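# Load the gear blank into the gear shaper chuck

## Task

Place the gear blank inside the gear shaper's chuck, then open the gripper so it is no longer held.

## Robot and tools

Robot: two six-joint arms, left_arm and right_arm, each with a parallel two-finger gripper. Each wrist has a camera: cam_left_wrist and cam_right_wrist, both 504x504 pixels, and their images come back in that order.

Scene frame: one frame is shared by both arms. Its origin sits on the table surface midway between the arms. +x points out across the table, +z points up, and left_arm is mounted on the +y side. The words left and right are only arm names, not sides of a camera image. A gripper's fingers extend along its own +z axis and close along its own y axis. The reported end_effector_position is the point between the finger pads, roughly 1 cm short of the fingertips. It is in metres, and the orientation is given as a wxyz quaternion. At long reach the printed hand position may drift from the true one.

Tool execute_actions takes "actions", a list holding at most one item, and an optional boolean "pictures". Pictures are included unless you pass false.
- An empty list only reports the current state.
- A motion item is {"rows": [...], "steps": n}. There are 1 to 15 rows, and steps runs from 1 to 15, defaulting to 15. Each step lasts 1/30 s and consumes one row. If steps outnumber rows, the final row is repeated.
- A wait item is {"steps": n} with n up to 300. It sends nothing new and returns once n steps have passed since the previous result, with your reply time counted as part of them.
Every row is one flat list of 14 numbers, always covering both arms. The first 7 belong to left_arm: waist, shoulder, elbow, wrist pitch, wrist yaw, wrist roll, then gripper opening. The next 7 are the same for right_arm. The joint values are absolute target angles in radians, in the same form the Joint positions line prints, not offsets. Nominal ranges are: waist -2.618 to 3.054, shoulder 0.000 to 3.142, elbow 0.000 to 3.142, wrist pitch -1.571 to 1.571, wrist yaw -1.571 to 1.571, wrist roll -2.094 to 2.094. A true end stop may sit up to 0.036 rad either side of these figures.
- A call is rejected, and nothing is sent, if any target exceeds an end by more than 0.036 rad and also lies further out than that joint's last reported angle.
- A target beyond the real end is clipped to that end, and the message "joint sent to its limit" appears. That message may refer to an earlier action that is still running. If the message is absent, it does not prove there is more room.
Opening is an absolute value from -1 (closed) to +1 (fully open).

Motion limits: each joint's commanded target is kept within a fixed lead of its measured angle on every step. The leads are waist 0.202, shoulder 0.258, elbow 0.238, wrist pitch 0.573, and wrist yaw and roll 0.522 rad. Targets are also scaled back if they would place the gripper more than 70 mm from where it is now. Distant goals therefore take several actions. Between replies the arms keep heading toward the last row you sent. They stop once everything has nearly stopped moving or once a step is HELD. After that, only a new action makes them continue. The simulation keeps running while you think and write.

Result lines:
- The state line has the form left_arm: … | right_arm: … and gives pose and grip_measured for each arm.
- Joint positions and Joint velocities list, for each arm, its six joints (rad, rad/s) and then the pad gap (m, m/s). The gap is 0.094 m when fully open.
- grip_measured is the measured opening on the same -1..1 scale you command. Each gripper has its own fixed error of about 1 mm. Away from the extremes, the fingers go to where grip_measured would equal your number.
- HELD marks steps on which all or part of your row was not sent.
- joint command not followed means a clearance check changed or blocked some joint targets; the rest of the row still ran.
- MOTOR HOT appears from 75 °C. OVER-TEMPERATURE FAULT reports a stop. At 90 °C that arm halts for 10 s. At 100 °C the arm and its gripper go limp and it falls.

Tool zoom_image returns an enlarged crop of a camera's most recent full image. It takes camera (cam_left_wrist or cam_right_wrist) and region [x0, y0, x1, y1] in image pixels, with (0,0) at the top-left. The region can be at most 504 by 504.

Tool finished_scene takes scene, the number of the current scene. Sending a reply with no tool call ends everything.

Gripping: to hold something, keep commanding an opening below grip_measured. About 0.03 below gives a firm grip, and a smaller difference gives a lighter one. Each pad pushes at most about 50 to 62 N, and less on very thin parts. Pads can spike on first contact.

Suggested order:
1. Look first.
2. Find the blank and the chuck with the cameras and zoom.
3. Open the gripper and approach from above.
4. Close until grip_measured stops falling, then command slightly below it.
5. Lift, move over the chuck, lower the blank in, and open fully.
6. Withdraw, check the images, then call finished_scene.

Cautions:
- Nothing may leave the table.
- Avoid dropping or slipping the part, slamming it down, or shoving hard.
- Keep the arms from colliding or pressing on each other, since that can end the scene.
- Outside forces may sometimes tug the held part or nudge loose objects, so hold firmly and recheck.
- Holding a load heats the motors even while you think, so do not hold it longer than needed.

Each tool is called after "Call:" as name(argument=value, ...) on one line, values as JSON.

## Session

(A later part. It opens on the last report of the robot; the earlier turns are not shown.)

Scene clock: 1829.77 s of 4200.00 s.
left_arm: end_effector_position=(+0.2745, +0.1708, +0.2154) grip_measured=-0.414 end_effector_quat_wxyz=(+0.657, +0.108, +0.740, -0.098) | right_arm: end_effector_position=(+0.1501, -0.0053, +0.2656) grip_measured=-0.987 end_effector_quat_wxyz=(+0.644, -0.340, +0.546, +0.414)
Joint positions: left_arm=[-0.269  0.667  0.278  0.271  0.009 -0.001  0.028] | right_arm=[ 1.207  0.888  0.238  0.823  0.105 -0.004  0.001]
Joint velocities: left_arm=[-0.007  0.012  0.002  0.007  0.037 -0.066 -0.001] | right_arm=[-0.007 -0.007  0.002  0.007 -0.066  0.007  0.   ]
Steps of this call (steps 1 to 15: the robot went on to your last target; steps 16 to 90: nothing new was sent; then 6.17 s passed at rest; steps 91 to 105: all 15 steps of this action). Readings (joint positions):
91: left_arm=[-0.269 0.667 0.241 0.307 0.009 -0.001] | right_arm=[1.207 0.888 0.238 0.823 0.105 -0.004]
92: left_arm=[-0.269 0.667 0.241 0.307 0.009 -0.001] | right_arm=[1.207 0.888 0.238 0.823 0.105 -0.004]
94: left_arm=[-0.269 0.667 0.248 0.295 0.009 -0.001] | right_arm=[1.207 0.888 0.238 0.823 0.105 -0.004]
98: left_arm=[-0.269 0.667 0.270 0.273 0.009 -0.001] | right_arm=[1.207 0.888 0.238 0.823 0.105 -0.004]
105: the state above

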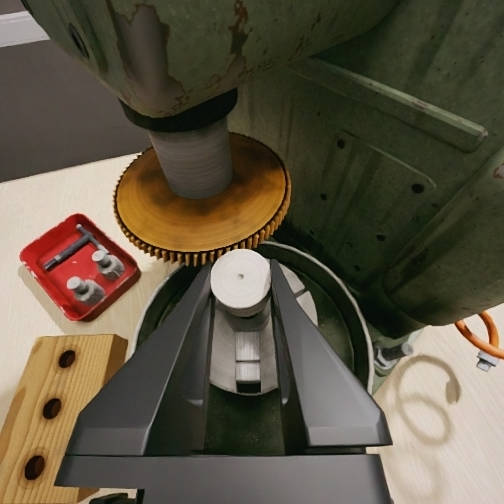

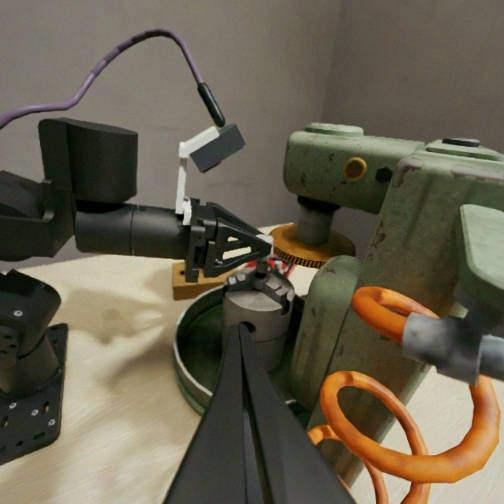

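Call:
execute_actions(actions=[{"rows":[[-0.262,0.68,0.28,0.28,0.0,0,-0.47,1.2,0.88,0.26,0.81,0.1,0,-1],[-0.259,0.686,0.28,0.277,-0.005,0,-0.47,1.2,0.88,0.26,0.81,0.1,0,-1],[-0.257,0.686,0.28,0.274,-0.005,0,-0.47,1.2,0.88,0.26,0.81,0.1,0,-1],[-0.257,0.686,0.28,0.27,-0.005,0,-0.47,1.2,0.88,0.26,0.81,0.1,0,-1]],"steps":15}])

Call:
zoom_image(camera="cam_right_wrist", region=[230,240,290,300])

Scene clock: 1842.83 s of 4200.00 s.
left_arm: end_effector_position=(+0.2747, +0.1734, +0.2114) grip_measured=-0.414 end_effector_quat_wxyz=(+0.652, +0.105, +0.745, -0.093) | right_arm: end_effector_position=(+0.1501, -0.0053, +0.2656) grip_measured=-0.987 end_effector_quat_wxyz=(+0.644, -0.340, +0.546, +0.414)
Joint positions: left_arm=[-0.264  0.667  0.278  0.255  0.003 -0.001  0.028] | right_arm=[ 1.207  0.888  0.238  0.823  0.105 -0.004  0.001]
Joint velocities: left_arm=[-0.007 -0.007 -0.007 -0.095 -0.066 -0.037  0.   ] | right_arm=[-0.017 -0.007  0.012  0.007 -0.007  0.081  0.   ]
Steps of this call (steps 1 to 15: the robot went on to your last target; steps 16 to 90: nothing new was sent; then 9.57 s passed at rest; steps 91 to 105: all 15 steps of this action). Readings (joint positions):
91: left_arm=[-0.269 0.667 0.278 0.269 0.009 -0.001] | right_arm=[1.207 0.888 0.238 0.823 0.105 -0.004]
92: left_arm=[-0.269 0.667 0.278 0.268 0.008 -0.001] | right_arm=[1.207 0.888 0.238 0.823 0.105 -0.004]
94: left_arm=[-0.267 0.667 0.278 0.265 0.006 -0.001] | right_arm=[1.207 0.888 0.238 0.823 0.105 -0.004]
98: left_arm=[-0.264 0.667 0.278 0.258 0.004 -0.001] | right_arm=[1.207 0.888 0.238 0.823 0.105 -0.004]
105: the state above

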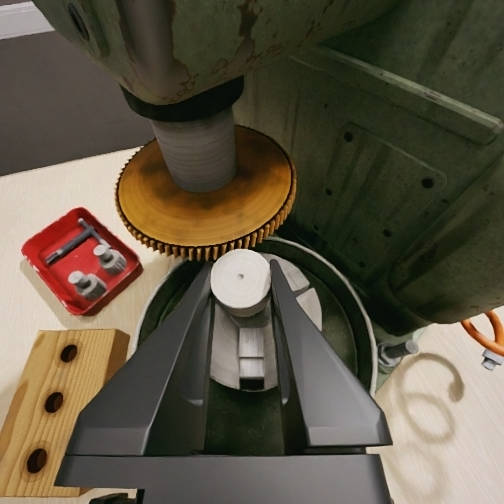

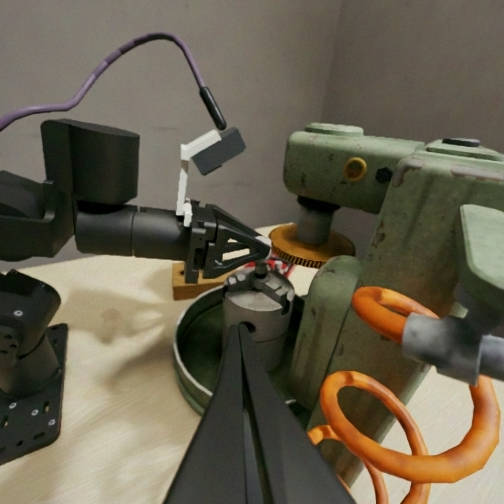

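Region (230, 240, 290, 300) of cam_right_wrist's 504x504 image, scaled by 8.400, with more detail than that image has.

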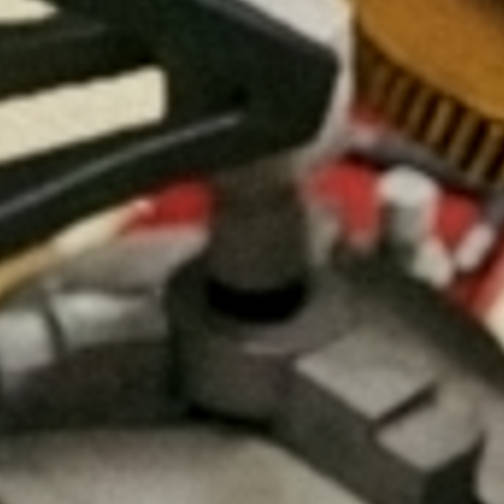

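Call:
execute_actions(actions=[{"rows":[[-0.257,0.692,0.28,0.265,-0.005,0,-0.47,1.2,0.88,0.26,0.81,0.1,0,-1],[-0.257,0.695,0.28,0.26,0,0,-0.47,1.2,0.88,0.26,0.81,0.1,0,-1],[-0.257,0.695,0.28,0.25,0,0,-0.47,1.2,0.88,0.26,0.81,0.1,0,-1],[-0.257,0.695,0.28,0.24,0,0,-0.47,1.2,0.88,0.26,0.81,0.1,0,-1]],"steps":15}], pictures=false)

Call:
execute_actions(actions=[{"rows":[[-0.268,0.69,0.28,0.24,0.012,0,-0.47,1.2,0.88,0.26,0.81,0.1,0,-1],[-0.271,0.69,0.28,0.24,0.012,0,-0.47,1.2,0.88,0.26,0.81,0.1,0,-1],[-0.273,0.69,0.28,0.24,0.012,0,-0.47,1.2,0.88,0.26,0.81,0.1,0,-1],[-0.275,0.69,0.28,0.24,0.012,0,-0.47,1.2,0.88,0.26,0.81,0.1,0,-1],[-0.277,0.69,0.28,0.24,0.012,0,-0.47,1.2,0.88,0.26,0.81,0.1,0,-1]],"steps":15}], pictures=false)

Scene clock: 1856.40 s of 4200.00 s.
left_arm: end_effector_position=(+0.2759, +0.1731, +0.2074) grip_measured=-0.414 end_effector_quat_wxyz=(+0.646, +0.106, +0.750, -0.092) | right_arm: end_effector_position=(+0.1501, -0.0053, +0.2656) grip_measured=-0.987 end_effector_quat_wxyz=(+0.644, -0.340, +0.546, +0.414)
Joint positions: left_arm=[-0.264  0.681  0.278  0.255  0.003 -0.001  0.028] | right_arm=[ 1.207  0.888  0.238  0.823  0.105 -0.004  0.001]
Joint velocities: left_arm=[ 0.002 -0.007  0.002  0.022 -0.051 -0.066 -0.001] | right_arm=[ 0.012  0.012 -0.002 -0.051 -0.081  0.022 -0.001]
Steps of this call (steps 1 to 15: the robot went on to your last target; steps 16 to 90: nothing new was sent; then 10.07 s passed at rest; steps 91 to 105: all 15 steps of this action). Readings (joint positions):
91: left_arm=[-0.264 0.670 0.278 0.255 0.003 -0.001] | right_arm=[1.207 0.888 0.238 0.823 0.105 -0.004]
92: left_arm=[-0.264 0.674 0.278 0.255 0.003 -0.001] | right_arm=[1.207 0.888 0.238 0.823 0.105 -0.004]
94: left_arm=[-0.264 0.681 0.278 0.254 0.003 -0.001] | right_arm=[1.207 0.888 0.238 0.823 0.105 -0.004]
98: left_arm=[-0.264 0.681 0.278 0.255 0.003 -0.001] | right_arm=[1.207 0.888 0.238 0.823 0.105 -0.004]
105: the state above

Scene clock: 1856.90 s of 4200.00 s.
left_arm: end_effector_position=(+0.2750, +0.1706, +0.2062) grip_measured=-0.414 end_effector_quat_wxyz=(+0.644, +0.110, +0.751, -0.096) | right_arm: end_effector_position=(+0.1501, -0.0053, +0.2656) grip_measured=-0.987 end_effector_quat_wxyz=(+0.644, -0.340, +0.546, +0.414)
Joint positions: left_arm=[-0.271  0.681  0.278  0.25   0.007 -0.001  0.028] | right_arm=[ 1.207  0.888  0.238  0.823  0.105 -0.004  0.001]
Joint velocities: left_arm=[ 0.012 -0.027 -0.002 -0.022 -0.11  -0.051  0.   ] | right_arm=[-0.002 -0.012 -0.017 -0.051 -0.022  0.051 -0.001]
Steps of this call (steps 1 to 15: all 15 steps of this action). Readings (joint positions):
1: left_arm=[-0.264 0.681 0.278 0.255 0.003 -0.001] | right_arm=[1.207 0.888 0.238 0.823 0.105 -0.004]
2: left_arm=[-0.264 0.681 0.278 0.255 0.003 -0.001] | right_arm=[1.207 0.888 0.238 0.823 0.105 -0.004]
4: left_arm=[-0.265 0.681 0.278 0.255 0.003 -0.001] | right_arm=[1.207 0.888 0.238 0.823 0.105 -0.004]
8: left_arm=[-0.269 0.681 0.278 0.254 0.003 -0.001] | right_arm=[1.207 0.888 0.238 0.823 0.105 -0.004]
15: the state above

Call:
execute_actions(actions=[{"rows":[[-0.27,0.655,0.265,0.23,0.008,0,-0.47,1.2,0.88,0.26,0.81,0.1,0,-1],[-0.27,0.653,0.264,0.23,0.008,0,-0.47,1.2,0.88,0.26,0.81,0.1,0,-1],[-0.27,0.651,0.263,0.23,0.008,0,-0.47,1.2,0.88,0.26,0.81,0.1,0,-1],[-0.27,0.649,0.262,0.23,0.008,0,-0.47,1.2,0.88,0.26,0.81,0.1,0,-1],[-0.27,0.647,0.261,0.23,0.008,0,-0.47,1.2,0.88,0.26,0.81,0.1,0,-1],[-0.27,0.645,0.26,0.23,0.008,0,-0.47,1.2,0.88,0.26,0.81,0.1,0,-1]],"steps":15}], pictures=false)

Call:
execute_actions(actions=[{"rows":[[-0.27,0.643,0.258,0.22,0.008,0,-0.47,1.2,0.88,0.26,0.81,0.1,0,-1],[-0.27,0.641,0.257,0.22,0.008,0,-0.47,1.2,0.88,0.26,0.81,0.1,0,-1],[-0.27,0.639,0.256,0.22,0.008,0,-0.47,1.2,0.88,0.26,0.81,0.1,0,-1]],"steps":15}], pictures=false)

Scene clock: 1867.67 s of 4200.00 s.
left_arm: end_effector_position=(+0.2740, +0.1709, +0.2057) grip_measured=-0.414 end_effector_quat_wxyz=(+0.643, +0.110, +0.752, -0.095) | right_arm: end_effector_position=(+0.1501, -0.0053, +0.2656) grip_measured=-0.987 end_effector_quat_wxyz=(+0.644, -0.340, +0.546, +0.414)
Joint positions: left_arm=[-0.271  0.674  0.278  0.24   0.007 -0.001  0.028] | right_arm=[ 1.207  0.888  0.238  0.823  0.105 -0.004  0.001]
Joint velocities: left_arm=[ 0.027 -0.007 -0.002 -0.066  0.007 -0.007 -0.   ] | right_arm=[-0.002  0.007 -0.002 -0.022  0.007 -0.022 -0.001]
Steps of this call (steps 1 to 15: the robot went on to your last target; steps 16 to 90: nothing new was sent; then 7.27 s passed at rest; steps 91 to 105: all 15 steps of this action). Readings (joint positions):
91: left_arm=[-0.271 0.681 0.278 0.249 0.007 -0.001] | right_arm=[1.207 0.888 0.238 0.823 0.105 -0.004]
92: left_arm=[-0.271 0.681 0.278 0.249 0.007 -0.001] | right_arm=[1.207 0.888 0.238 0.823 0.105 -0.004]
94: left_arm=[-0.271 0.681 0.278 0.249 0.007 -0.001] | right_arm=[1.207 0.888 0.238 0.823 0.105 -0.004]
98: left_arm=[-0.271 0.675 0.278 0.241 0.007 -0.001] | right_arm=[1.207 0.888 0.238 0.823 0.105 -0.004]
105: the state above

Scene clock: 1868.17 s of 4200.00 s.
left_arm: end_effector_position=(+0.2740, +0.1710, +0.2056) grip_measured=-0.414 end_effector_quat_wxyz=(+0.643, +0.110, +0.752, -0.095) | right_arm: end_effector_position=(+0.1501, -0.0053, +0.2656) grip_measured=-0.987 end_effector_quat_wxyz=(+0.644, -0.340, +0.546, +0.414)
Joint positions: left_arm=[-0.271  0.674  0.278  0.239  0.007 -0.001  0.028] | right_arm=[ 1.207  0.888  0.238  0.823  0.105 -0.004  0.001]
Joint velocities: left_arm=[ 0.022 -0.012 -0.002 -0.022  0.051 -0.007  0.001] | right_arm=[-0.022  0.007 -0.012 -0.007 -0.037  0.037  0.   ]
Steps of this call (steps 1 to 15: all 15 steps of this action). Readings (joint positions):
1: left_arm=[-0.271 0.674 0.278 0.239 0.007 -0.001] | right_arm=[1.207 0.888 0.238 0.823 0.105 -0.004]
2: left_arm=[-0.271 0.674 0.278 0.239 0.007 -0.001] | right_arm=[1.207 0.888 0.238 0.823 0.105 -0.004]
4: left_arm=[-0.271 0.674 0.278 0.239 0.007 -0.001] | right_arm=[1.207 0.888 0.238 0.823 0.105 -0.004]
8: left_arm=[-0.271 0.674 0.278 0.239 0.007 -0.001] | right_arm=[1.207 0.888 0.238 0.823 0.105 -0.004]
15: the state above

Call:
execute_actions(actions=[{"rows":[[-0.27,0.665,0.285,0.25,0.008,0,-0.47,1.2,0.88,0.26,0.81,0.1,0,-1],[-0.27,0.665,0.285,0.25,0.008,0,-0.43,1.2,0.88,0.26,0.81,0.1,0,-1],[-0.27,0.665,0.285,0.25,0.008,0,-0.40,1.2,0.88,0.26,0.81,0.1,0,-1],[-0.27,0.665,0.285,0.25,0.008,0,-0.39,1.2,0.88,0.26,0.81,0.1,0,-1]],"steps":15}])

Call:
zoom_image(camera="cam_right_wrist", region=[220,220,300,300])

Scene clock: 1876.93 s of 4200.00 s.
left_arm: end_effector_position=(+0.2740, +0.1710, +0.2057) grip_measured=-0.386 end_effector_quat_wxyz=(+0.643, +0.110, +0.752, -0.095) | right_arm: end_effector_position=(+0.1501, -0.0053, +0.2656) grip_measured=-0.987 end_effector_quat_wxyz=(+0.644, -0.340, +0.546, +0.414)
Joint positions: left_arm=[-0.271  0.674  0.278  0.24   0.006 -0.001  0.029] | right_arm=[ 1.207  0.888  0.238  0.823  0.105 -0.004  0.001]
Joint velocities: left_arm=[-0.007  0.007 -0.017 -0.007  0.022 -0.022  0.   ] | right_arm=[ 0.012  0.012 -0.012  0.051  0.037  0.022 -0.001]
Steps of this call (steps 1 to 15: the robot went on to your last target; steps 16 to 90: nothing new was sent; then 5.27 s passed at rest; steps 91 to 105: all 15 steps of this action). Readings (joint positions):
91: left_arm=[-0.271 0.674 0.278 0.240 0.007 -0.001] | right_arm=[1.207 0.888 0.238 0.823 0.105 -0.004]
92: left_arm=[-0.271 0.674 0.278 0.240 0.007 -0.001] | right_arm=[1.207 0.888 0.238 0.823 0.105 -0.004]
94: left_arm=[-0.271 0.674 0.278 0.240 0.006 -0.001] | right_arm=[1.207 0.888 0.238 0.823 0.105 -0.004]
98: left_arm=[-0.271 0.674 0.278 0.240 0.006 -0.001] | right_arm=[1.207 0.888 0.238 0.823 0.105 -0.004]
105: the state above

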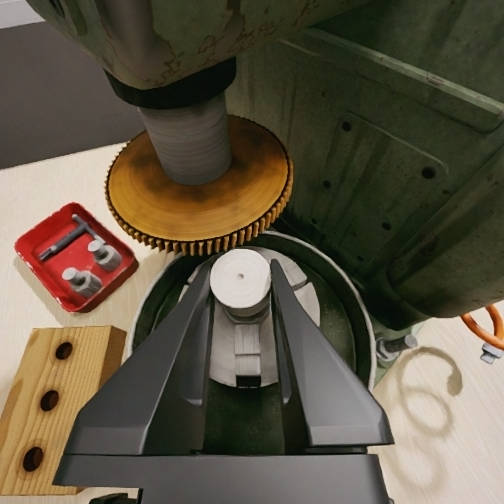

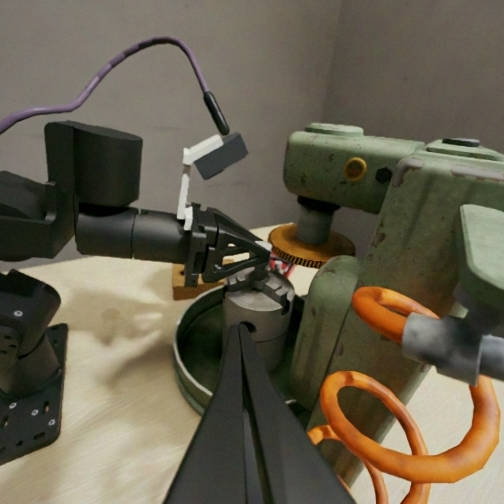

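Region (220, 220, 300, 300) of cam_right_wrist's 504x504 image, scaled by 6.300, with more detail than that image has.

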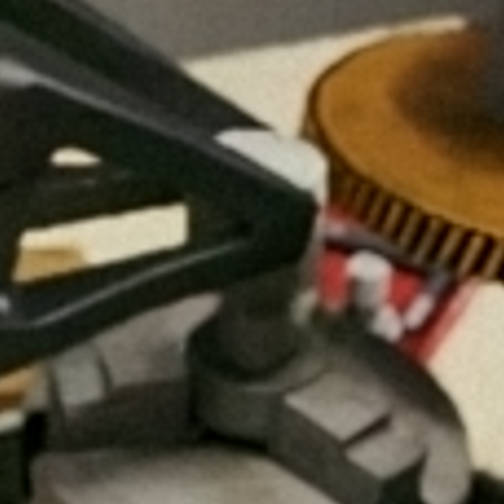

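Call:
execute_actions(actions=[{"rows":[[-0.27,0.665,0.285,0.25,0.008,0,-0.47,1.2,0.88,0.26,0.81,0.1,0,-1],[-0.27,0.665,0.285,0.25,0.008,0,-0.47,1.2,0.88,0.26,0.81,0.1,0,-1],[-0.27,0.665,0.285,0.25,0.008,0,-0.47,1.2,0.88,0.26,0.81,0.1,0,-1],[-0.27,0.665,0.285,0.25,0.008,0,-0.47,1.2,0.88,0.26,0.81,0.1,0,-1],[-0.27,0.665,0.285,0.25,0.008,0,-0.47,1.2,0.88,0.26,0.81,0.1,0,-1],[-0.27,0.655,0.25,0.2,0.008,0,-0.47,1.2,0.88,0.26,0.81,0.1,0,-1],[-0.27,0.653,0.24,0.2,0.008,0,-0.47,1.2,0.88,0.26,0.81,0.1,0,-1],[-0.27,0.651,0.235,0.205,0.008,0,-0.47,1.2,0.88,0.26,0.81,0.1,0,-1],[-0.27,0.65,0.23,0.21,0.008,0,-0.47,1.2,0.88,0.26,0.81,0.1,0,-1],[-0.27,0.649,0.225,0.22,0.008,0,-0.47,1.2,0.88,0.26,0.81,0.1,0,-1]],"steps":15}], pictures=false)

Call:
execute_actions(actions=[{"rows":[[-0.27,0.648,0.22,0.23,0.008,0,-0.47,1.2,0.88,0.26,0.81,0.1,0,-1],[-0.27,0.647,0.215,0.24,0.008,0,-0.47,1.2,0.88,0.26,0.81,0.1,0,-1],[-0.27,0.646,0.21,0.25,0.008,0,-0.47,1.2,0.88,0.26,0.81,0.1,0,-1],[-0.27,0.645,0.205,0.26,0.008,0,-0.47,1.2,0.88,0.26,0.81,0.1,0,-1]],"steps":15}], pictures=false)

Call:
execute_actions(actions=[{"rows":[[-0.27,0.644,0.20,0.27,0.008,0,-0.47,1.2,0.88,0.26,0.81,0.1,0,-1],[-0.27,0.643,0.195,0.28,0.008,0,-0.47,1.2,0.88,0.26,0.81,0.1,0,-1],[-0.27,0.642,0.19,0.29,0.008,0,-0.47,1.2,0.88,0.26,0.81,0.1,0,-1],[-0.27,0.641,0.185,0.30,0.008,0,-0.47,1.2,0.88,0.26,0.81,0.1,0,-1]],"steps":15}])

Scene clock: 1900.00 s of 4200.00 s.
left_arm: end_effector_position=(+0.2738, +0.1711, +0.2047) grip_measured=-0.413 end_effector_quat_wxyz=(+0.648, +0.109, +0.748, -0.096) | right_arm: end_effector_position=(+0.1501, -0.0053, +0.2656) grip_measured=-0.987 end_effector_quat_wxyz=(+0.644, -0.340, +0.546, +0.414)
Joint positions: left_arm=[-0.271  0.674  0.262  0.269  0.006 -0.001  0.028] | right_arm=[ 1.207  0.888  0.238  0.823  0.105 -0.004  0.001]
Joint velocities: left_arm=[ 0.017 -0.012 -0.007 -0.037 -0.037  0.037 -0.   ] | right_arm=[ 0.017  0.002  0.002  0.022 -0.022  0.022 -0.   ]
Steps of this call (steps 1 to 15: the robot went on to your last target; steps 16 to 90: nothing new was sent; then 19.57 s passed at rest; steps 91 to 105: all 15 steps of this action). Readings (joint positions):
91: left_arm=[-0.271 0.674 0.278 0.240 0.006 -0.001] | right_arm=[1.207 0.888 0.238 0.823 0.105 -0.004]
92: left_arm=[-0.271 0.674 0.278 0.240 0.006 -0.001] | right_arm=[1.207 0.888 0.238 0.823 0.105 -0.004]
94: left_arm=[-0.271 0.674 0.278 0.240 0.006 -0.001] | right_arm=[1.207 0.888 0.238 0.823 0.105 -0.004]
98: left_arm=[-0.271 0.674 0.275 0.242 0.006 -0.001] | right_arm=[1.207 0.888 0.238 0.823 0.105 -0.004]
105: the state above

Scene clock: 1900.50 s of 4200.00 s.
left_arm: end_effector_position=(+0.2726, +0.1714, +0.2047) grip_measured=-0.413 end_effector_quat_wxyz=(+0.656, +0.108, +0.741, -0.097) | right_arm: end_effector_position=(+0.1501, -0.0053, +0.2656) grip_measured=-0.987 end_effector_quat_wxyz=(+0.644, -0.340, +0.546, +0.414)
Joint positions: left_arm=[-0.271  0.666  0.239  0.306  0.006 -0.001  0.028] | right_arm=[ 1.207  0.888  0.238  0.823  0.105 -0.004  0.001]
Joint velocities: left_arm=[ 0.027 -0.007 -0.017  0.037  0.066 -0.037  0.001] | right_arm=[-0.017  0.007 -0.007 -0.051 -0.022 -0.037 -0.   ]
Steps of this call (steps 1 to 15: all 15 steps of this action). Readings (joint positions):
1: left_arm=[-0.271 0.674 0.260 0.272 0.006 -0.001] | right_arm=[1.207 0.888 0.238 0.823 0.105 -0.004]
2: left_arm=[-0.271 0.672 0.257 0.275 0.006 -0.001] | right_arm=[1.207 0.888 0.238 0.823 0.105 -0.004]
4: left_arm=[-0.271 0.667 0.249 0.287 0.006 -0.001] | right_arm=[1.207 0.888 0.238 0.823 0.105 -0.004]
8: left_arm=[-0.271 0.666 0.240 0.303 0.006 -0.001] | right_arm=[1.207 0.888 0.238 0.823 0.105 -0.004]
15: the state above

Scene clock: 1901.00 s of 4200.00 s.
left_arm: end_effector_position=(+0.2722, +0.1716, +0.2045) grip_measured=-0.413 end_effector_quat_wxyz=(+0.663, +0.107, +0.735, -0.098) | right_arm: end_effector_position=(+0.1501, -0.0053, +0.2656) grip_measured=-0.987 end_effector_quat_wxyz=(+0.644, -0.340, +0.546, +0.414)
Joint positions: left_arm=[-0.271  0.666  0.219  0.344  0.006 -0.001  0.028] | right_arm=[ 1.207  0.888  0.238  0.823  0.105 -0.004  0.001]
Joint velocities: left_arm=[-0.007  0.017 -0.012 -0.037 -0.022  0.022  0.   ] | right_arm=[-0.012  0.007  0.002  0.037 -0.051  0.022  0.001]
Steps of this call (steps 1 to 15: all 15 steps of this action). Readings (joint positions):
1: left_arm=[-0.271 0.666 0.238 0.307 0.006 -0.001] | right_arm=[1.207 0.888 0.238 0.823 0.105 -0.004]
2: left_arm=[-0.271 0.666 0.236 0.311 0.006 -0.001] | right_arm=[1.207 0.888 0.238 0.823 0.105 -0.004]
4: left_arm=[-0.271 0.666 0.228 0.325 0.006 -0.001] | right_arm=[1.207 0.888 0.238 0.823 0.105 -0.004]
8: left_arm=[-0.271 0.666 0.220 0.341 0.006 -0.001] | right_arm=[1.207 0.888 0.238 0.823 0.105 -0.004]
15: the state above

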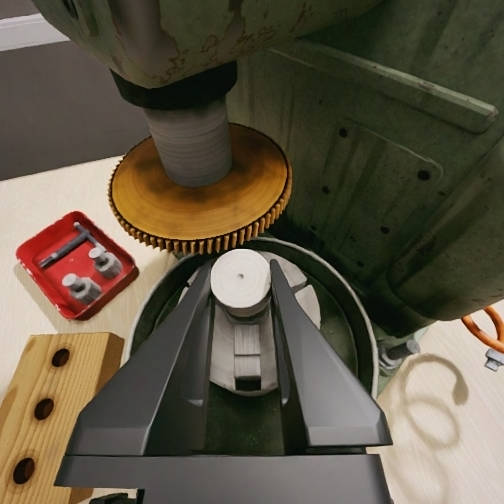

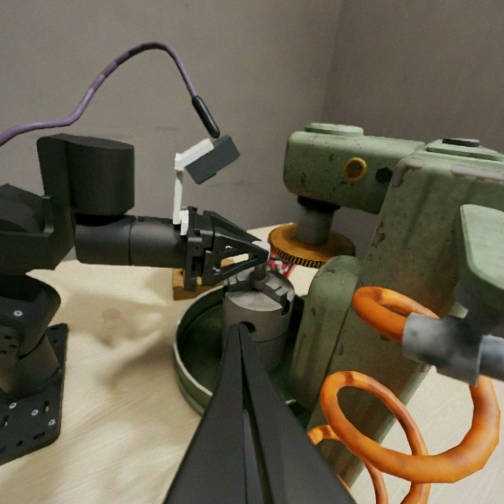

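Call:
execute_actions(actions=[{"rows":[[-0.278,0.66,0.2,0.31,0.015,0.02,-0.47,1.2,0.88,0.26,0.81,0.1,0,-1],[-0.28,0.66,0.2,0.31,0.015,0.042,-0.47,1.2,0.88,0.26,0.81,0.1,0,-1]],"steps":12}], pictures=false)

Call:
execute_actions(actions=[{"rows":[[-0.274,0.68,0.235,0.28,0.01,0.035,-0.47,1.2,0.88,0.26,0.81,0.1,0,-1],[-0.274,0.68,0.24,0.27,0.01,0.035,-0.47,1.2,0.88,0.26,0.81,0.1,0,-1],[-0.274,0.68,0.245,0.26,0.01,0.035,-0.47,1.2,0.88,0.26,0.81,0.1,0,-1],[-0.274,0.682,0.25,0.25,0.01,0.035,-0.47,1.2,0.88,0.26,0.81,0.1,0,-1],[-0.274,0.684,0.255,0.24,0.01,0.035,-0.47,1.2,0.88,0.26,0.81,0.1,0,-1]],"steps":15}], pictures=false)

Call:
execute_actions(actions=[{"rows":[[-0.274,0.686,0.26,0.23,0.01,0.035,-0.47,1.2,0.88,0.26,0.81,0.1,0,-1],[-0.274,0.688,0.265,0.22,0.01,0.035,-0.47,1.2,0.88,0.26,0.81,0.1,0,-1],[-0.274,0.69,0.27,0.21,0.01,0.035,-0.47,1.2,0.88,0.26,0.81,0.1,0,-1],[-0.274,0.692,0.275,0.20,0.01,0.035,-0.47,1.2,0.88,0.26,0.81,0.1,0,-1]],"steps":15}], pictures=false)

Call:
execute_actions(actions=[{"rows":[[-0.274,0.694,0.28,0.19,0.01,0.035,-0.47,1.2,0.88,0.26,0.81,0.1,0,-1],[-0.274,0.695,0.285,0.18,0.01,0.035,-0.47,1.2,0.88,0.26,0.81,0.1,0,-1],[-0.274,0.696,0.29,0.17,0.01,0.035,-0.47,1.2,0.88,0.26,0.81,0.1,0,-1],[-0.274,0.697,0.295,0.16,0.01,0.035,-0.47,1.2,0.88,0.26,0.81,0.1,0,-1]],"steps":15}], pictures=false)

Scene clock: 1919.80 s of 4200.00 s.
left_arm: end_effector_position=(+0.2719, +0.1706, +0.2046) grip_measured=-0.413 end_effector_quat_wxyz=(+0.664, +0.120, +0.732, -0.089) | right_arm: end_effector_position=(+0.1501, -0.0053, +0.2656) grip_measured=-0.987 end_effector_quat_wxyz=(+0.644, -0.340, +0.546, +0.414)
Joint positions: left_arm=[-0.273  0.666  0.219  0.345  0.008  0.03   0.028] | right_arm=[ 1.207  0.888  0.238  0.823  0.105 -0.004  0.001]
Joint velocities: left_arm=[ 0.007 -0.012 -0.012  0.037  0.066  0.022 -0.   ] | right_arm=[-0.007 -0.007 -0.017 -0.007 -0.022 -0.095  0.   ]
Steps of this call (steps 1 to 15: the robot went on to your last target; steps 16 to 90: nothing new was sent; then 15.40 s passed at rest; steps 91 to 102: all 12 steps of this action). Readings (joint positions):
91: left_arm=[-0.271 0.666 0.219 0.345 0.006 0.001] | right_arm=[1.207 0.888 0.238 0.823 0.105 -0.004]
92: left_arm=[-0.271 0.666 0.219 0.345 0.007 0.006] | right_arm=[1.207 0.888 0.238 0.823 0.105 -0.004]
94: left_arm=[-0.272 0.666 0.219 0.345 0.007 0.015] | right_arm=[1.207 0.888 0.238 0.823 0.105 -0.004]
98: left_arm=[-0.273 0.666 0.219 0.345 0.008 0.025] | right_arm=[1.207 0.888 0.238 0.823 0.105 -0.004]
102: the state above

Scene clock: 1920.30 s of 4200.00 s.
left_arm: end_effector_position=(+0.2722, +0.1705, +0.2044) grip_measured=-0.413 end_effector_quat_wxyz=(+0.658, +0.121, +0.738, -0.088) | right_arm: end_effector_position=(+0.1501, -0.0053, +0.2656) grip_measured=-0.987 end_effector_quat_wxyz=(+0.644, -0.340, +0.546, +0.414)
Joint positions: left_arm=[-0.273  0.666  0.236  0.31   0.008  0.03   0.028] | right_arm=[ 1.207  0.888  0.238  0.823  0.105 -0.004  0.001]
Joint velocities: left_arm=[-0.007  0.002 -0.012 -0.022 -0.051  0.037 -0.001] | right_arm=[-0.007  0.002 -0.007 -0.007 -0.007  0.007  0.   ]
Steps of this call (steps 1 to 15: all 15 steps of this action). Readings (joint positions):
1: left_arm=[-0.273 0.666 0.219 0.344 0.008 0.030] | right_arm=[1.207 0.888 0.238 0.823 0.105 -0.004]
2: left_arm=[-0.273 0.666 0.219 0.344 0.008 0.030] | right_arm=[1.207 0.888 0.238 0.823 0.105 -0.004]
4: left_arm=[-0.273 0.666 0.221 0.340 0.008 0.030] | right_arm=[1.207 0.888 0.238 0.823 0.105 -0.004]
8: left_arm=[-0.273 0.666 0.233 0.315 0.008 0.030] | right_arm=[1.207 0.888 0.238 0.823 0.105 -0.004]
15: the state above

Scene clock: 1920.80 s of 4200.00 s.
left_arm: end_effector_position=(+0.2732, +0.1702, +0.2045) grip_measured=-0.413 end_effector_quat_wxyz=(+0.650, +0.122, +0.745, -0.087) | right_arm: end_effector_position=(+0.1501, -0.0053, +0.2656) grip_measured=-0.987 end_effector_quat_wxyz=(+0.644, -0.340, +0.546, +0.414)
Joint positions: left_arm=[-0.273  0.672  0.258  0.274  0.008  0.03   0.028] | right_arm=[ 1.207  0.888  0.238  0.823  0.105 -0.004  0.001]
Joint velocities: left_arm=[-0.007  0.002  0.017  0.095 -0.051  0.037  0.   ] | right_arm=[ 0.007  0.007 -0.007 -0.022  0.022  0.022  0.   ]
Steps of this call (steps 1 to 15: all 15 steps of this action). Readings (joint positions):
1: left_arm=[-0.273 0.666 0.237 0.308 0.008 0.030] | right_arm=[1.207 0.888 0.238 0.823 0.105 -0.004]
2: left_arm=[-0.273 0.666 0.239 0.304 0.008 0.030] | right_arm=[1.207 0.888 0.238 0.823 0.105 -0.004]
4: left_arm=[-0.273 0.666 0.247 0.290 0.008 0.030] | right_arm=[1.207 0.888 0.238 0.823 0.105 -0.004]
8: left_arm=[-0.273 0.672 0.256 0.277 0.008 0.030] | right_arm=[1.207 0.888 0.238 0.823 0.105 -0.004]
15: the state above

Scene clock: 1921.30 s of 4200.00 s.
left_arm: end_effector_position=(+0.2733, +0.1702, +0.2045) grip_measured=-0.413 end_effector_quat_wxyz=(+0.643, +0.123, +0.751, -0.086) | right_arm: end_effector_position=(+0.1501, -0.0053, +0.2656) grip_measured=-0.987 end_effector_quat_wxyz=(+0.644, -0.340, +0.546, +0.414)
Joint positions: left_arm=[-0.273  0.672  0.276  0.236  0.008  0.03   0.028] | right_arm=[ 1.207  0.888  0.238  0.823  0.105 -0.004  0.001]
Joint velocities: left_arm=[-0.002 -0.007 -0.007  0.007 -0.066  0.007 -0.001] | right_arm=[0.007 0.017 0.007 0.007 0.066 0.007 0.001]
Steps of this call (steps 1 to 15: all 15 steps of this action). Readings (joint positions):
1: left_arm=[-0.273 0.672 0.259 0.272 0.008 0.030] | right_arm=[1.207 0.888 0.238 0.823 0.105 -0.004]
2: left_arm=[-0.273 0.672 0.261 0.268 0.008 0.030] | right_arm=[1.207 0.888 0.238 0.823 0.105 -0.004]
4: left_arm=[-0.273 0.672 0.268 0.254 0.008 0.030] | right_arm=[1.207 0.888 0.238 0.823 0.105 -0.004]
8: left_arm=[-0.273 0.672 0.275 0.238 0.008 0.030] | right_arm=[1.207 0.888 0.238 0.823 0.105 -0.004]
15: the state above

Call:
execute_actions(actions=[{"rows":[[-0.272,0.67,0.31,0.25,0.008,0.0,-0.47,1.2,0.88,0.26,0.81,0.1,0,-1],[-0.272,0.67,0.33,0.24,0.008,0.0,-0.47,1.2,0.88,0.26,0.81,0.1,0,-1],[-0.272,0.67,0.35,0.23,0.008,0.0,-0.47,1.2,0.88,0.26,0.81,0.1,0,-1],[-0.272,0.66,0.37,0.21,0.008,0.0,-0.47,1.2,0.88,0.26,0.81,0.1,0,-1]],"steps":15}], pictures=false)

Call:
execute_actions(actions=[{"rows":[[-0.272,0.6,0.37,0.15,0.008,0.0,-0.47,1.2,0.88,0.26,0.81,0.1,0,-1],[-0.272,0.5,0.36,0.08,0.008,0.0,-0.47,1.2,0.88,0.26,0.81,0.1,0,-1],[-0.272,0.40,0.34,0.0,0.008,0.0,-0.47,1.2,0.88,0.26,0.81,0.1,0,-1]],"steps":15}], pictures=false)

Call:
execute_actions(actions=[{"steps":30}])

Scene clock: 1931.03 s of 4200.00 s.
left_arm: end_effector_position=(+0.2758, +0.1697, +0.2239) grip_measured=-0.413 end_effector_quat_wxyz=(+0.649, +0.113, +0.747, -0.094) | right_arm: end_effector_position=(+0.1501, -0.0053, +0.2656) grip_measured=-0.987 end_effector_quat_wxyz=(+0.644, -0.340, +0.546, +0.414)
Joint positions: left_arm=[-0.273  0.672  0.337  0.193  0.007  0.008  0.028] | right_arm=[ 1.207  0.888  0.238  0.823  0.105 -0.004  0.001]
Joint velocities: left_arm=[ 0.007 -0.017 -0.007  0.007 -0.051  0.022  0.   ] | right_arm=[-0.007 -0.012 -0.022 -0.037  0.007 -0.007 -0.001]
Steps of this call (steps 1 to 15: the robot went on to your last target; steps 16 to 90: nothing new was sent; then 6.23 s passed at rest; steps 91 to 105: all 15 steps of this action). Readings (joint positions):
91: left_arm=[-0.273 0.672 0.277 0.238 0.008 0.027] | right_arm=[1.207 0.888 0.238 0.823 0.105 -0.004]
92: left_arm=[-0.273 0.672 0.280 0.236 0.008 0.024] | right_arm=[1.207 0.888 0.238 0.823 0.105 -0.004]
94: left_arm=[-0.273 0.672 0.294 0.211 0.007 0.019] | right_arm=[1.207 0.888 0.238 0.823 0.105 -0.004]
98: left_arm=[-0.273 0.672 0.326 0.193 0.007 0.012] | right_arm=[1.207 0.888 0.238 0.823 0.105 -0.004]
105: the state above

Scene clock: 1931.53 s of 4200.00 s.
left_arm: end_effector_position=(+0.2418, +0.1798, +0.2433) grip_measured=-0.413 end_effector_quat_wxyz=(+0.669, +0.110, +0.729, -0.097) | right_arm: end_effector_position=(+0.1501, -0.0053, +0.2656) grip_measured=-0.987 end_effector_quat_wxyz=(+0.644, -0.340, +0.546, +0.414)
Joint positions: left_arm=[-0.273  0.414  0.333 -0.005  0.007  0.006  0.028] | right_arm=[ 1.207  0.888  0.238  0.823  0.105 -0.004  0.001]
Joint velocities: left_arm=[-0.022 -0.007 -0.022 -0.154 -0.11  -0.022 -0.001] | right_arm=[-0.012  0.007 -0.017 -0.037 -0.007 -0.022 -0.   ]
Steps of this call (steps 1 to 15: all 15 steps of this action). Readings (joint positions):
1: left_arm=[-0.273 0.665 0.337 0.185 0.007 0.007] | right_arm=[1.207 0.888 0.238 0.823 0.105 -0.004]
2: left_arm=[-0.273 0.636 0.337 0.156 0.007 0.007] | right_arm=[1.207 0.888 0.238 0.823 0.105 -0.004]
4: left_arm=[-0.273 0.514 0.333 0.073 0.007 0.007] | right_arm=[1.207 0.888 0.238 0.823 0.105 -0.004]
8: left_arm=[-0.273 0.414 0.333 0.051 0.007 0.007] | right_arm=[1.207 0.888 0.238 0.823 0.105 -0.004]
15: the state above

Scene clock: 1932.53 s of 4200.00 s.
left_arm: end_effector_position=(+0.2415, +0.1798, +0.2407) grip_measured=-0.413 end_effector_quat_wxyz=(+0.665, +0.111, +0.732, -0.097) | right_arm: end_effector_position=(+0.1501, -0.0053, +0.2656) grip_measured=-0.987 end_effector_quat_wxyz=(+0.644, -0.340, +0.546, +0.414)
Joint positions: left_arm=[-0.273  0.414  0.333 -0.016  0.007  0.006  0.028] | right_arm=[ 1.207  0.888  0.238  0.823  0.105 -0.004  0.001]
Joint velocities: left_arm=[ 0.012 -0.007 -0.002  0.066 -0.007  0.022  0.   ] | right_arm=[ 0.007  0.032 -0.012 -0.051  0.022  0.037 -0.001]
Steps of this call (steps 1 to 30: the robot went on to your last target). Readings (joint positions):
1: left_arm=[-0.273 0.414 0.333 -0.008 0.007 0.006] | right_arm=[1.207 0.888 0.238 0.823 0.105 -0.004]
2: left_arm=[-0.273 0.414 0.333 -0.010 0.007 0.006] | right_arm=[1.207 0.888 0.238 0.823 0.105 -0.004]
4: left_arm=[-0.273 0.414 0.333 -0.012 0.007 0.006] | right_arm=[1.207 0.888 0.238 0.823 0.105 -0.004]
8: left_arm=[-0.273 0.414 0.333 -0.014 0.007 0.006] | right_arm=[1.207 0.888 0.238 0.823 0.105 -0.004]
30: the state above
All arms were judged still, so your last target was given up. Only a new action makes them travel on or press farther. Fingers that are still opening or closing keep moving.

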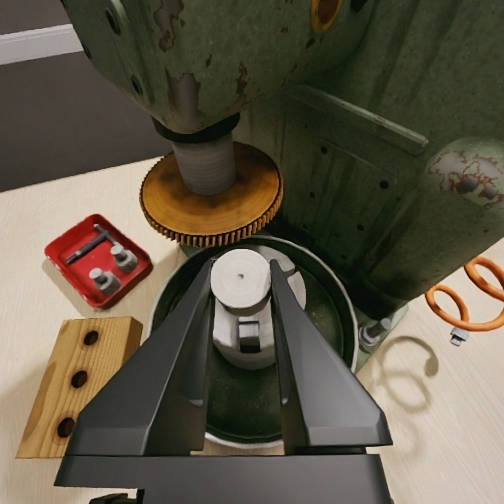

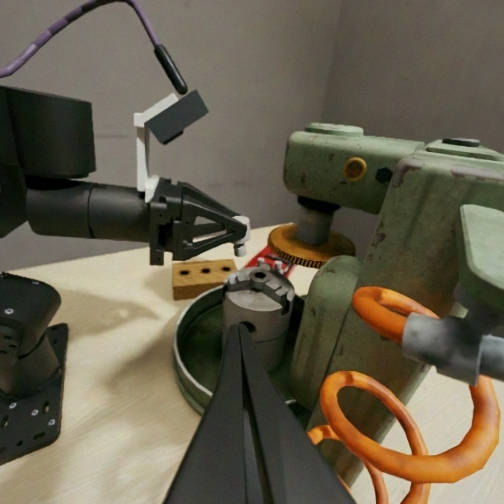

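Call:
zoom_image(camera="cam_right_wrist", region=[210,205,300,295])

Call:
execute_actions(actions=[{"rows":[[-0.2,0.40,0.34,0.0,0.008,0.0,-0.47,1.2,0.88,0.26,0.81,0.1,0,-1],[-0.13,0.40,0.34,0.0,0.008,0.0,-0.47,1.2,0.88,0.26,0.81,0.1,0,-1],[-0.07,0.40,0.34,0.0,0.008,0.0,-0.47,1.2,0.88,0.26,0.81,0.1,0,-1]],"steps":15}])

Region (210, 205, 300, 295) of cam_right_wrist's 504x504 image, scaled by 5.600, with more detail than that image has.

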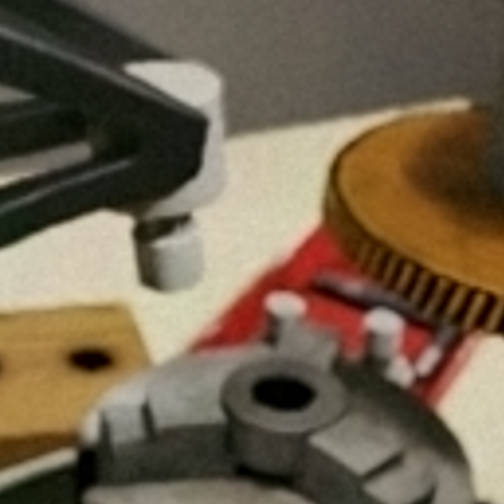

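Scene clock: 1937.50 s of 4200.00 s.
left_arm: end_effector_position=(+0.2518, +0.2342, +0.2407) grip_measured=-0.413 end_effector_quat_wxyz=(+0.671, +0.036, +0.740, -0.029) | right_arm: end_effector_position=(+0.1501, -0.0053, +0.2656) grip_measured=-0.987 end_effector_quat_wxyz=(+0.644, -0.340, +0.546, +0.414)
Joint positions: left_arm=[-0.074  0.414  0.333 -0.016  0.002  0.006  0.028] | right_arm=[ 1.207  0.888  0.238  0.823  0.105 -0.004  0.001]
Joint velocities: left_arm=[-0.007 -0.002 -0.007 -0.007  0.051  0.051 -0.002] | right_arm=[-0.022  0.017 -0.002  0.037 -0.051  0.007  0.001]
Steps of this call (steps 1 to 90: nothing new was sent; then 1.47 s passed at rest; steps 91 to 105: all 15 steps of this action). Readings (joint positions):
91: left_arm=[-0.261 0.414 0.333 -0.016 0.013 0.006] | right_arm=[1.207 0.888 0.238 0.823 0.105 -0.004]
92: left_arm=[-0.226 0.414 0.333 -0.016 0.021 0.006] | right_arm=[1.207 0.888 0.238 0.823 0.105 -0.004]
94: left_arm=[-0.126 0.414 0.333 -0.016 0.017 0.006] | right_arm=[1.207 0.888 0.238 0.823 0.105 -0.004]
98: left_arm=[-0.074 0.414 0.333 -0.016 0.002 0.006] | right_arm=[1.207 0.888 0.238 0.823 0.105 -0.004]
105: the state above

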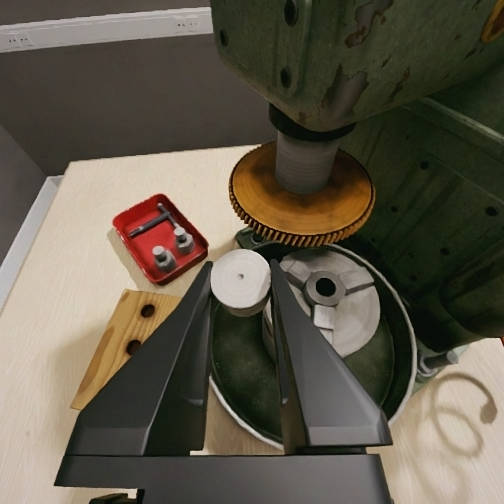

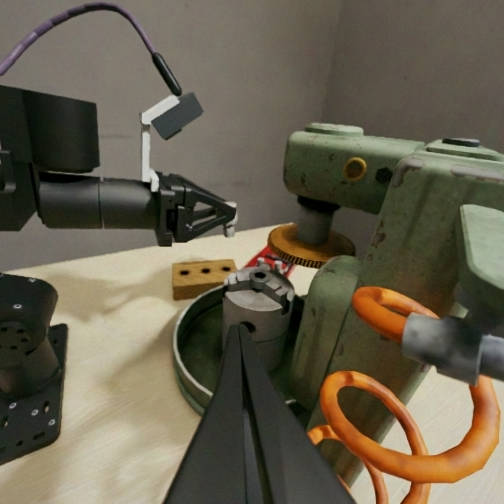

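Call:
execute_actions(actions=[{"rows":[[-0.1,0.40,0.34,0.05,0.0,-0.2,-0.47,1.2,0.88,0.26,0.81,0.1,0,-1],[-0.12,0.40,0.34,0.09,0.0,-0.3,-0.47,1.2,0.88,0.26,0.81,0.1,0,-1],[-0.15,0.40,0.34,0.115,0.0,-0.4,-0.47,1.2,0.88,0.26,0.81,0.1,0,-1],[-0.18,0.40,0.34,0.115,0.0,-0.5,-0.47,1.2,0.88,0.26,0.81,0.1,0,-1],[-0.21,0.40,0.34,0.115,0.0,-0.6,-0.47,1.2,0.88,0.26,0.81,0.1,0,-1],[-0.25,0.40,0.34,0.115,0.0,-0.7,-0.47,1.2,0.88,0.26,0.81,0.1,0,-1],[-0.29,0.40,0.34,0.115,0.0,-0.8,-0.47,1.2,0.88,0.26,0.81,0.1,0,-1],[-0.33,0.40,0.34,0.115,0.0,-0.9,-0.47,1.2,0.88,0.26,0.81,0.1,0,-1],[-0.37,0.40,0.34,0.115,0.0,-1.0,-0.47,1.2,0.88,0.26,0.81,0.1,0,-1],[-0.41,0.40,0.34,0.115,0.0,-1.1,-0.47,1.2,0.88,0.26,0.81,0.1,0,-1],[-0.45,0.40,0.34,0.115,0.0,-1.2,-0.47,1.2,0.88,0.26,0.81,0.1,0,-1],[-0.49,0.40,0.34,0.115,0.0,-1.3,-0.47,1.2,0.88,0.26,0.81,0.1,0,-1],[-0.53,0.40,0.34,0.115,0.0,-1.4,-0.47,1.2,0.88,0.26,0.81,0.1,0,-1],[-0.57,0.40,0.34,0.115,0.0,-1.5,-0.47,1.2,0.88,0.26,0.81,0.1,0,-1],[-0.6,0.40,0.34,0.115,0.0,-1.58,-0.47,1.2,0.88,0.26,0.81,0.1,0,0]],"steps":15}], pictures=false)

Call:
execute_actions(actions=[{"steps":40}])

Scene clock: 1972.10 s of 4200.00 s.
left_arm: end_effector_position=(+0.2133, +0.1137, +0.2637) grip_measured=-0.413 end_effector_quat_wxyz=(+0.454, -0.222, +0.673, -0.540) | right_arm: end_effector_position=(+0.1501, -0.0053, +0.2656) grip_measured=-0.820 end_effector_quat_wxyz=(+0.644, -0.340, +0.546, +0.414)
Joint positions: left_arm=[-0.54   0.414  0.333  0.077 -0.001 -1.19   0.028] | right_arm=[ 1.207  0.888  0.238  0.823  0.105 -0.004  0.008]
Joint velocities: left_arm=[-1.057 -0.022  0.007  0.022  0.022 -2.645  0.   ] | right_arm=[-0.017 -0.002 -0.002  0.037 -0.007 -0.022  0.421]
Steps of this call (steps 1 to 15: the robot went on to your last target; steps 16 to 90: nothing new was sent; then 31.10 s passed at rest; steps 91 to 105: all 15 steps of this action). Readings (joint positions):
91: left_arm=[-0.077 0.414 0.333 -0.013 0.001 -0.027] | right_arm=[1.207 0.888 0.238 0.823 0.105 -0.004]
92: left_arm=[-0.087 0.414 0.333 -0.006 -0.000 -0.077] | right_arm=[1.207 0.888 0.238 0.823 0.105 -0.004]
94: left_arm=[-0.128 0.414 0.333 0.021 -0.003 -0.205] | right_arm=[1.207 0.888 0.238 0.823 0.105 -0.004]
98: left_arm=[-0.261 0.414 0.333 0.061 -0.005 -0.532] | right_arm=[1.207 0.888 0.238 0.823 0.105 -0.004]
105: the state above

Scene clock: 1973.43 s of 4200.00 s.
left_arm: end_effector_position=(+0.2042, +0.0998, +0.2641) grip_measured=-0.413 end_effector_quat_wxyz=(+0.322, -0.328, +0.628, -0.629) | right_arm: end_effector_position=(+0.1501, -0.0053, +0.2656) grip_measured=-0.002 end_effector_quat_wxyz=(+0.644, -0.340, +0.546, +0.414)
Joint positions: left_arm=[-0.595  0.414  0.333  0.079  0.007 -1.578  0.028] | right_arm=[ 1.207  0.888  0.238  0.823  0.105 -0.004  0.047]
Joint velocities: left_arm=[ 0.007  0.007  0.002 -0.037 -0.051 -0.007 -0.002] | right_arm=[-0.012 -0.002 -0.007  0.007 -0.022  0.051  0.   ]
Steps of this call (steps 1 to 40: the robot went on to your last target). Readings (joint positions):
1: left_arm=[-0.569 0.414 0.333 0.077 0.003 -1.268] | right_arm=[1.207 0.888 0.238 0.823 0.105 -0.004]
2: left_arm=[-0.586 0.414 0.333 0.077 0.006 -1.331] | right_arm=[1.207 0.888 0.238 0.823 0.105 -0.004]
4: left_arm=[-0.595 0.414 0.333 0.077 0.007 -1.420] | right_arm=[1.207 0.888 0.238 0.823 0.105 -0.004]
8: left_arm=[-0.595 0.414 0.333 0.078 0.007 -1.514] | right_arm=[1.207 0.888 0.238 0.823 0.105 -0.004]
40: the state above

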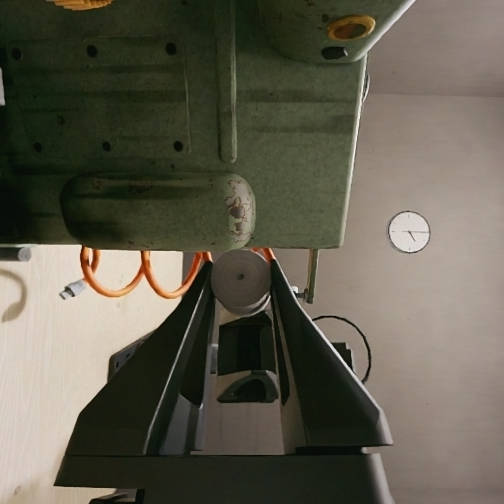

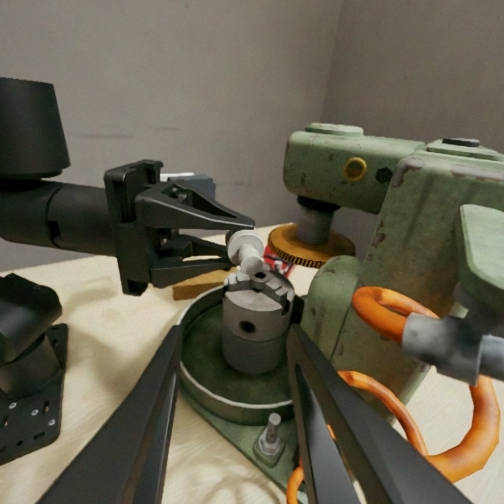

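Call:
execute_actions(actions=[{"rows":[[-0.6,0.40,0.34,0.115,0.0,-1.58,-0.47,1.2,0.91,0.30,0.78,0.1,0,0],[-0.6,0.40,0.34,0.115,0.0,-1.58,-0.47,1.2,0.94,0.335,0.75,0.1,0,0],[-0.6,0.40,0.34,0.115,0.0,-1.58,-0.47,1.2,0.97,0.37,0.715,0.1,0,0],[-0.6,0.40,0.34,0.115,0.0,-1.58,-0.47,1.2,1.0,0.41,0.68,0.1,0,0],[-0.6,0.40,0.34,0.115,0.0,-1.58,-0.47,1.2,1.03,0.445,0.645,0.1,0,0],[-0.6,0.40,0.34,0.115,0.0,-1.58,-0.47,1.2,1.06,0.48,0.61,0.1,0,0],[-0.6,0.40,0.34,0.115,0.0,-1.58,-0.47,1.2,1.08,0.51,0.585,0.1,0,0]],"steps":15}], pictures=false)

Call:
execute_actions(actions=[{"steps":20}])

Scene clock: 1990.20 s of 4200.00 s.
left_arm: end_effector_position=(+0.2042, +0.0998, +0.2641) grip_measured=-0.413 end_effector_quat_wxyz=(+0.322, -0.328, +0.628, -0.629) | right_arm: end_effector_position=(+0.1644, +0.0415, +0.2847) grip_measured=-0.002 end_effector_quat_wxyz=(+0.617, -0.367, +0.573, +0.395)
Joint positions: left_arm=[-0.595  0.414  0.333  0.079  0.007 -1.579  0.028] | right_arm=[ 1.208  1.067  0.489  0.654  0.097 -0.008  0.047]
Joint velocities: left_arm=[ 0.012 -0.002  0.012 -0.066 -0.022 -0.022  0.   ] | right_arm=[-0.012 -0.012 -0.007 -0.066 -0.007  0.037 -0.001]
Steps of this call (steps 1 to 15: the robot went on to your last target; steps 16 to 90: nothing new was sent; then 13.27 s passed at rest; steps 91 to 105: all 15 steps of this action). Readings (joint positions):
91: left_arm=[-0.595 0.414 0.333 0.079 0.007 -1.579] | right_arm=[1.207 0.888 0.243 0.816 0.105 -0.004]
92: left_arm=[-0.595 0.414 0.333 0.079 0.007 -1.579] | right_arm=[1.207 0.896 0.257 0.804 0.105 -0.004]
94: left_arm=[-0.595 0.414 0.333 0.079 0.007 -1.579] | right_arm=[1.207 0.940 0.317 0.770 0.105 -0.004]
98: left_arm=[-0.595 0.414 0.333 0.079 0.007 -1.579] | right_arm=[1.208 1.049 0.461 0.686 0.097 -0.004]
105: the state above

Scene clock: 1990.87 s of 4200.00 s.
left_arm: end_effector_position=(+0.2042, +0.0998, +0.2641) grip_measured=-0.413 end_effector_quat_wxyz=(+0.322, -0.328, +0.628, -0.629) | right_arm: end_effector_position=(+0.1645, +0.0416, +0.2844) grip_measured=-0.002 end_effector_quat_wxyz=(+0.617, -0.368, +0.573, +0.394)
Joint positions: left_arm=[-0.595  0.414  0.333  0.079  0.007 -1.579  0.028] | right_arm=[ 1.208  1.067  0.489  0.652  0.097 -0.01   0.047]
Joint velocities: left_arm=[-0.022 -0.002 -0.002 -0.022 -0.066 -0.007 -0.   ] | right_arm=[-0.032 -0.012 -0.007 -0.022  0.022 -0.022 -0.   ]
Steps of this call (steps 1 to 15: the robot went on to your last target; steps 16 to 20: nothing new was sent). Readings (joint positions):
1: left_arm=[-0.595 0.414 0.333 0.079 0.007 -1.579] | right_arm=[1.208 1.067 0.489 0.653 0.097 -0.009]
2: left_arm=[-0.595 0.414 0.333 0.079 0.007 -1.579] | right_arm=[1.208 1.067 0.489 0.653 0.097 -0.009]
4: left_arm=[-0.595 0.414 0.333 0.079 0.007 -1.579] | right_arm=[1.208 1.067 0.489 0.653 0.097 -0.010]
8: left_arm=[-0.595 0.414 0.333 0.079 0.007 -1.579] | right_arm=[1.208 1.067 0.489 0.652 0.097 -0.010]
20: the state above
All arms were judged still, so your last target was given up. Only a new action makes them travel on or press farther. Fingers that are still opening or closing keep moving.

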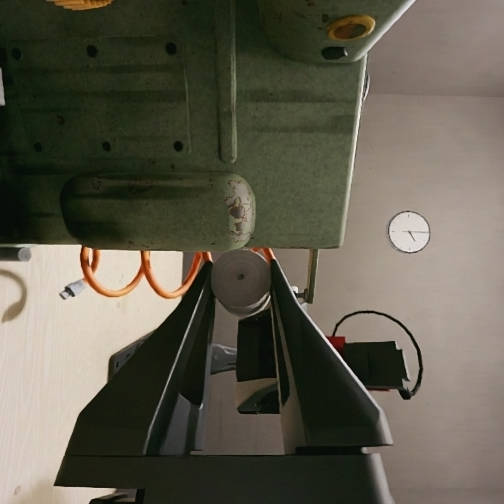

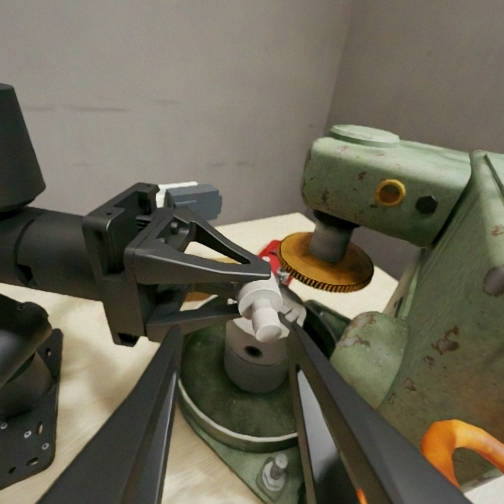

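Call:
execute_actions(actions=[{"rows":[[-0.61,0.385,0.39,0.07,0.0,-1.58,-0.47,1.2,1.075,0.53,0.62,0.1,0,0],[-0.62,0.37,0.415,0.03,0.0,-1.58,-0.47,1.2,1.075,0.545,0.60,0.1,0,0],[-0.635,0.355,0.44,-0.015,0.0,-1.58,-0.47,1.2,1.075,0.56,0.58,0.1,0,0],[-0.645,0.345,0.465,-0.055,0.0,-1.58,-0.47,1.2,1.075,0.56,0.56,0.1,0,0]],"steps":15}], pictures=false)

Call:
execute_actions(actions=[{"steps":20}])

Scene clock: 2009.63 s of 4200.00 s.
left_arm: end_effector_position=(+0.1869, +0.0988, +0.2936) grip_measured=-0.413 end_effector_quat_wxyz=(+0.311, -0.313, +0.629, -0.640) | right_arm: end_effector_position=(+0.1645, +0.0438, +0.2830) grip_measured=-0.002 end_effector_quat_wxyz=(+0.611, -0.373, +0.581, +0.387)
Joint positions: left_arm=[-0.638  0.369  0.438 -0.058  0.004 -1.579  0.028] | right_arm=[ 1.215  1.067  0.511  0.603  0.109 -0.01   0.047]
Joint velocities: left_arm=[ 0.012  0.002  0.002 -0.154 -0.022 -0.037  0.   ] | right_arm=[ 0.012 -0.007  0.017  0.022  0.007 -0.007  0.001]
Steps of this call (steps 1 to 90: nothing new was sent; then 15.27 s passed at rest; steps 91 to 105: all 15 steps of this action). Readings (joint positions):
91: left_arm=[-0.596 0.414 0.335 0.074 0.006 -1.579] | right_arm=[1.208 1.067 0.490 0.652 0.098 -0.010]
92: left_arm=[-0.601 0.413 0.343 0.058 0.005 -1.579] | right_arm=[1.208 1.067 0.492 0.648 0.099 -0.010]
94: left_arm=[-0.619 0.400 0.374 0.005 0.004 -1.579] | right_arm=[1.211 1.067 0.500 0.631 0.105 -0.010]
98: left_arm=[-0.638 0.372 0.430 -0.031 0.004 -1.579] | right_arm=[1.214 1.067 0.509 0.608 0.107 -0.010]
105: the state above

Scene clock: 2010.30 s of 4200.00 s.
left_arm: end_effector_position=(+0.1869, +0.0987, +0.2904) grip_measured=-0.413 end_effector_quat_wxyz=(+0.309, -0.315, +0.633, -0.635) | right_arm: end_effector_position=(+0.1646, +0.0437, +0.2829) grip_measured=-0.002 end_effector_quat_wxyz=(+0.611, -0.373, +0.581, +0.387)
Joint positions: left_arm=[-0.638  0.369  0.438 -0.071  0.004 -1.579  0.028] | right_arm=[ 1.215  1.067  0.511  0.603  0.109 -0.01   0.047]
Joint velocities: left_arm=[ 0.002 -0.012 -0.007 -0.037  0.081 -0.007  0.001] | right_arm=[-0.012 -0.007  0.012  0.066 -0.007  0.081 -0.001]
Steps of this call (steps 1 to 20: the robot went on to your last target). Readings (joint positions):
1: left_arm=[-0.638 0.369 0.438 -0.061 0.004 -1.579] | right_arm=[1.215 1.067 0.511 0.603 0.109 -0.010]
2: left_arm=[-0.638 0.369 0.438 -0.063 0.004 -1.579] | right_arm=[1.215 1.067 0.511 0.603 0.109 -0.010]
4: left_arm=[-0.638 0.369 0.438 -0.067 0.004 -1.579] | right_arm=[1.215 1.067 0.511 0.603 0.109 -0.010]
8: left_arm=[-0.638 0.369 0.438 -0.069 0.004 -1.579] | right_arm=[1.215 1.067 0.511 0.603 0.109 -0.010]
20: the state above

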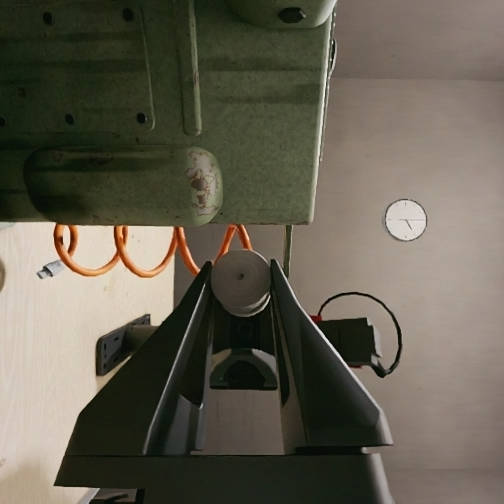

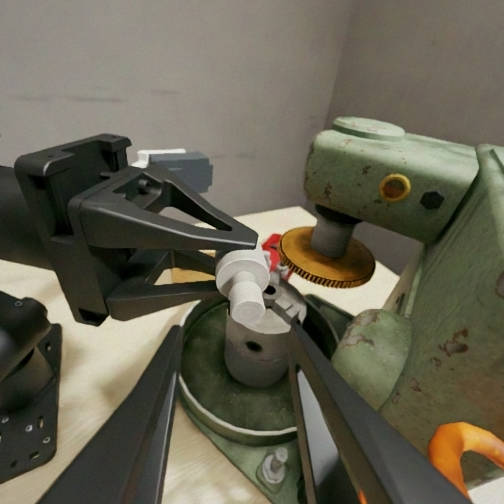

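Call:
execute_actions(actions=[{"rows":[[-0.645,0.35,0.465,-0.055,0.0,-1.58,-0.47,1.23,1.065,0.525,0.60,0.105,0,0],[-0.645,0.35,0.465,-0.055,0.0,-1.58,-0.47,1.25,1.065,0.525,0.60,0.105,0,0]],"steps":15}], pictures=false)

Scene clock: 2016.57 s of 4200.00 s.
left_arm: end_effector_position=(+0.1869, +0.0987, +0.2904) grip_measured=-0.413 end_effector_quat_wxyz=(+0.309, -0.315, +0.633, -0.635) | right_arm: end_effector_position=(+0.1549, +0.0473, +0.2832) grip_measured=-0.002 end_effector_quat_wxyz=(+0.606, -0.380, +0.576, +0.396)
Joint positions: left_arm=[-0.638  0.369  0.438 -0.071  0.004 -1.579  0.028] | right_arm=[ 1.242  1.066  0.511  0.603  0.109 -0.01   0.047]
Joint velocities: left_arm=[ 0.002  0.002  0.002 -0.022 -0.022 -0.037 -0.001] | right_arm=[-0.012  0.002 -0.017  0.022 -0.081 -0.066  0.   ]
Steps of this call (steps 1 to 15: the robot went on to your last target; steps 16 to 90: nothing new was sent; then 2.77 s passed at rest; steps 91 to 105: all 15 steps of this action). Readings (joint positions):
91: left_arm=[-0.638 0.369 0.438 -0.071 0.004 -1.579] | right_arm=[1.218 1.066 0.511 0.603 0.111 -0.010]
92: left_arm=[-0.638 0.369 0.438 -0.071 0.004 -1.579] | right_arm=[1.223 1.066 0.511 0.603 0.111 -0.010]
94: left_arm=[-0.638 0.369 0.438 -0.071 0.004 -1.579] | right_arm=[1.237 1.066 0.511 0.603 0.110 -0.010]
98: left_arm=[-0.638 0.369 0.438 -0.071 0.004 -1.579] | right_arm=[1.242 1.066 0.511 0.603 0.109 -0.010]
105: the state above


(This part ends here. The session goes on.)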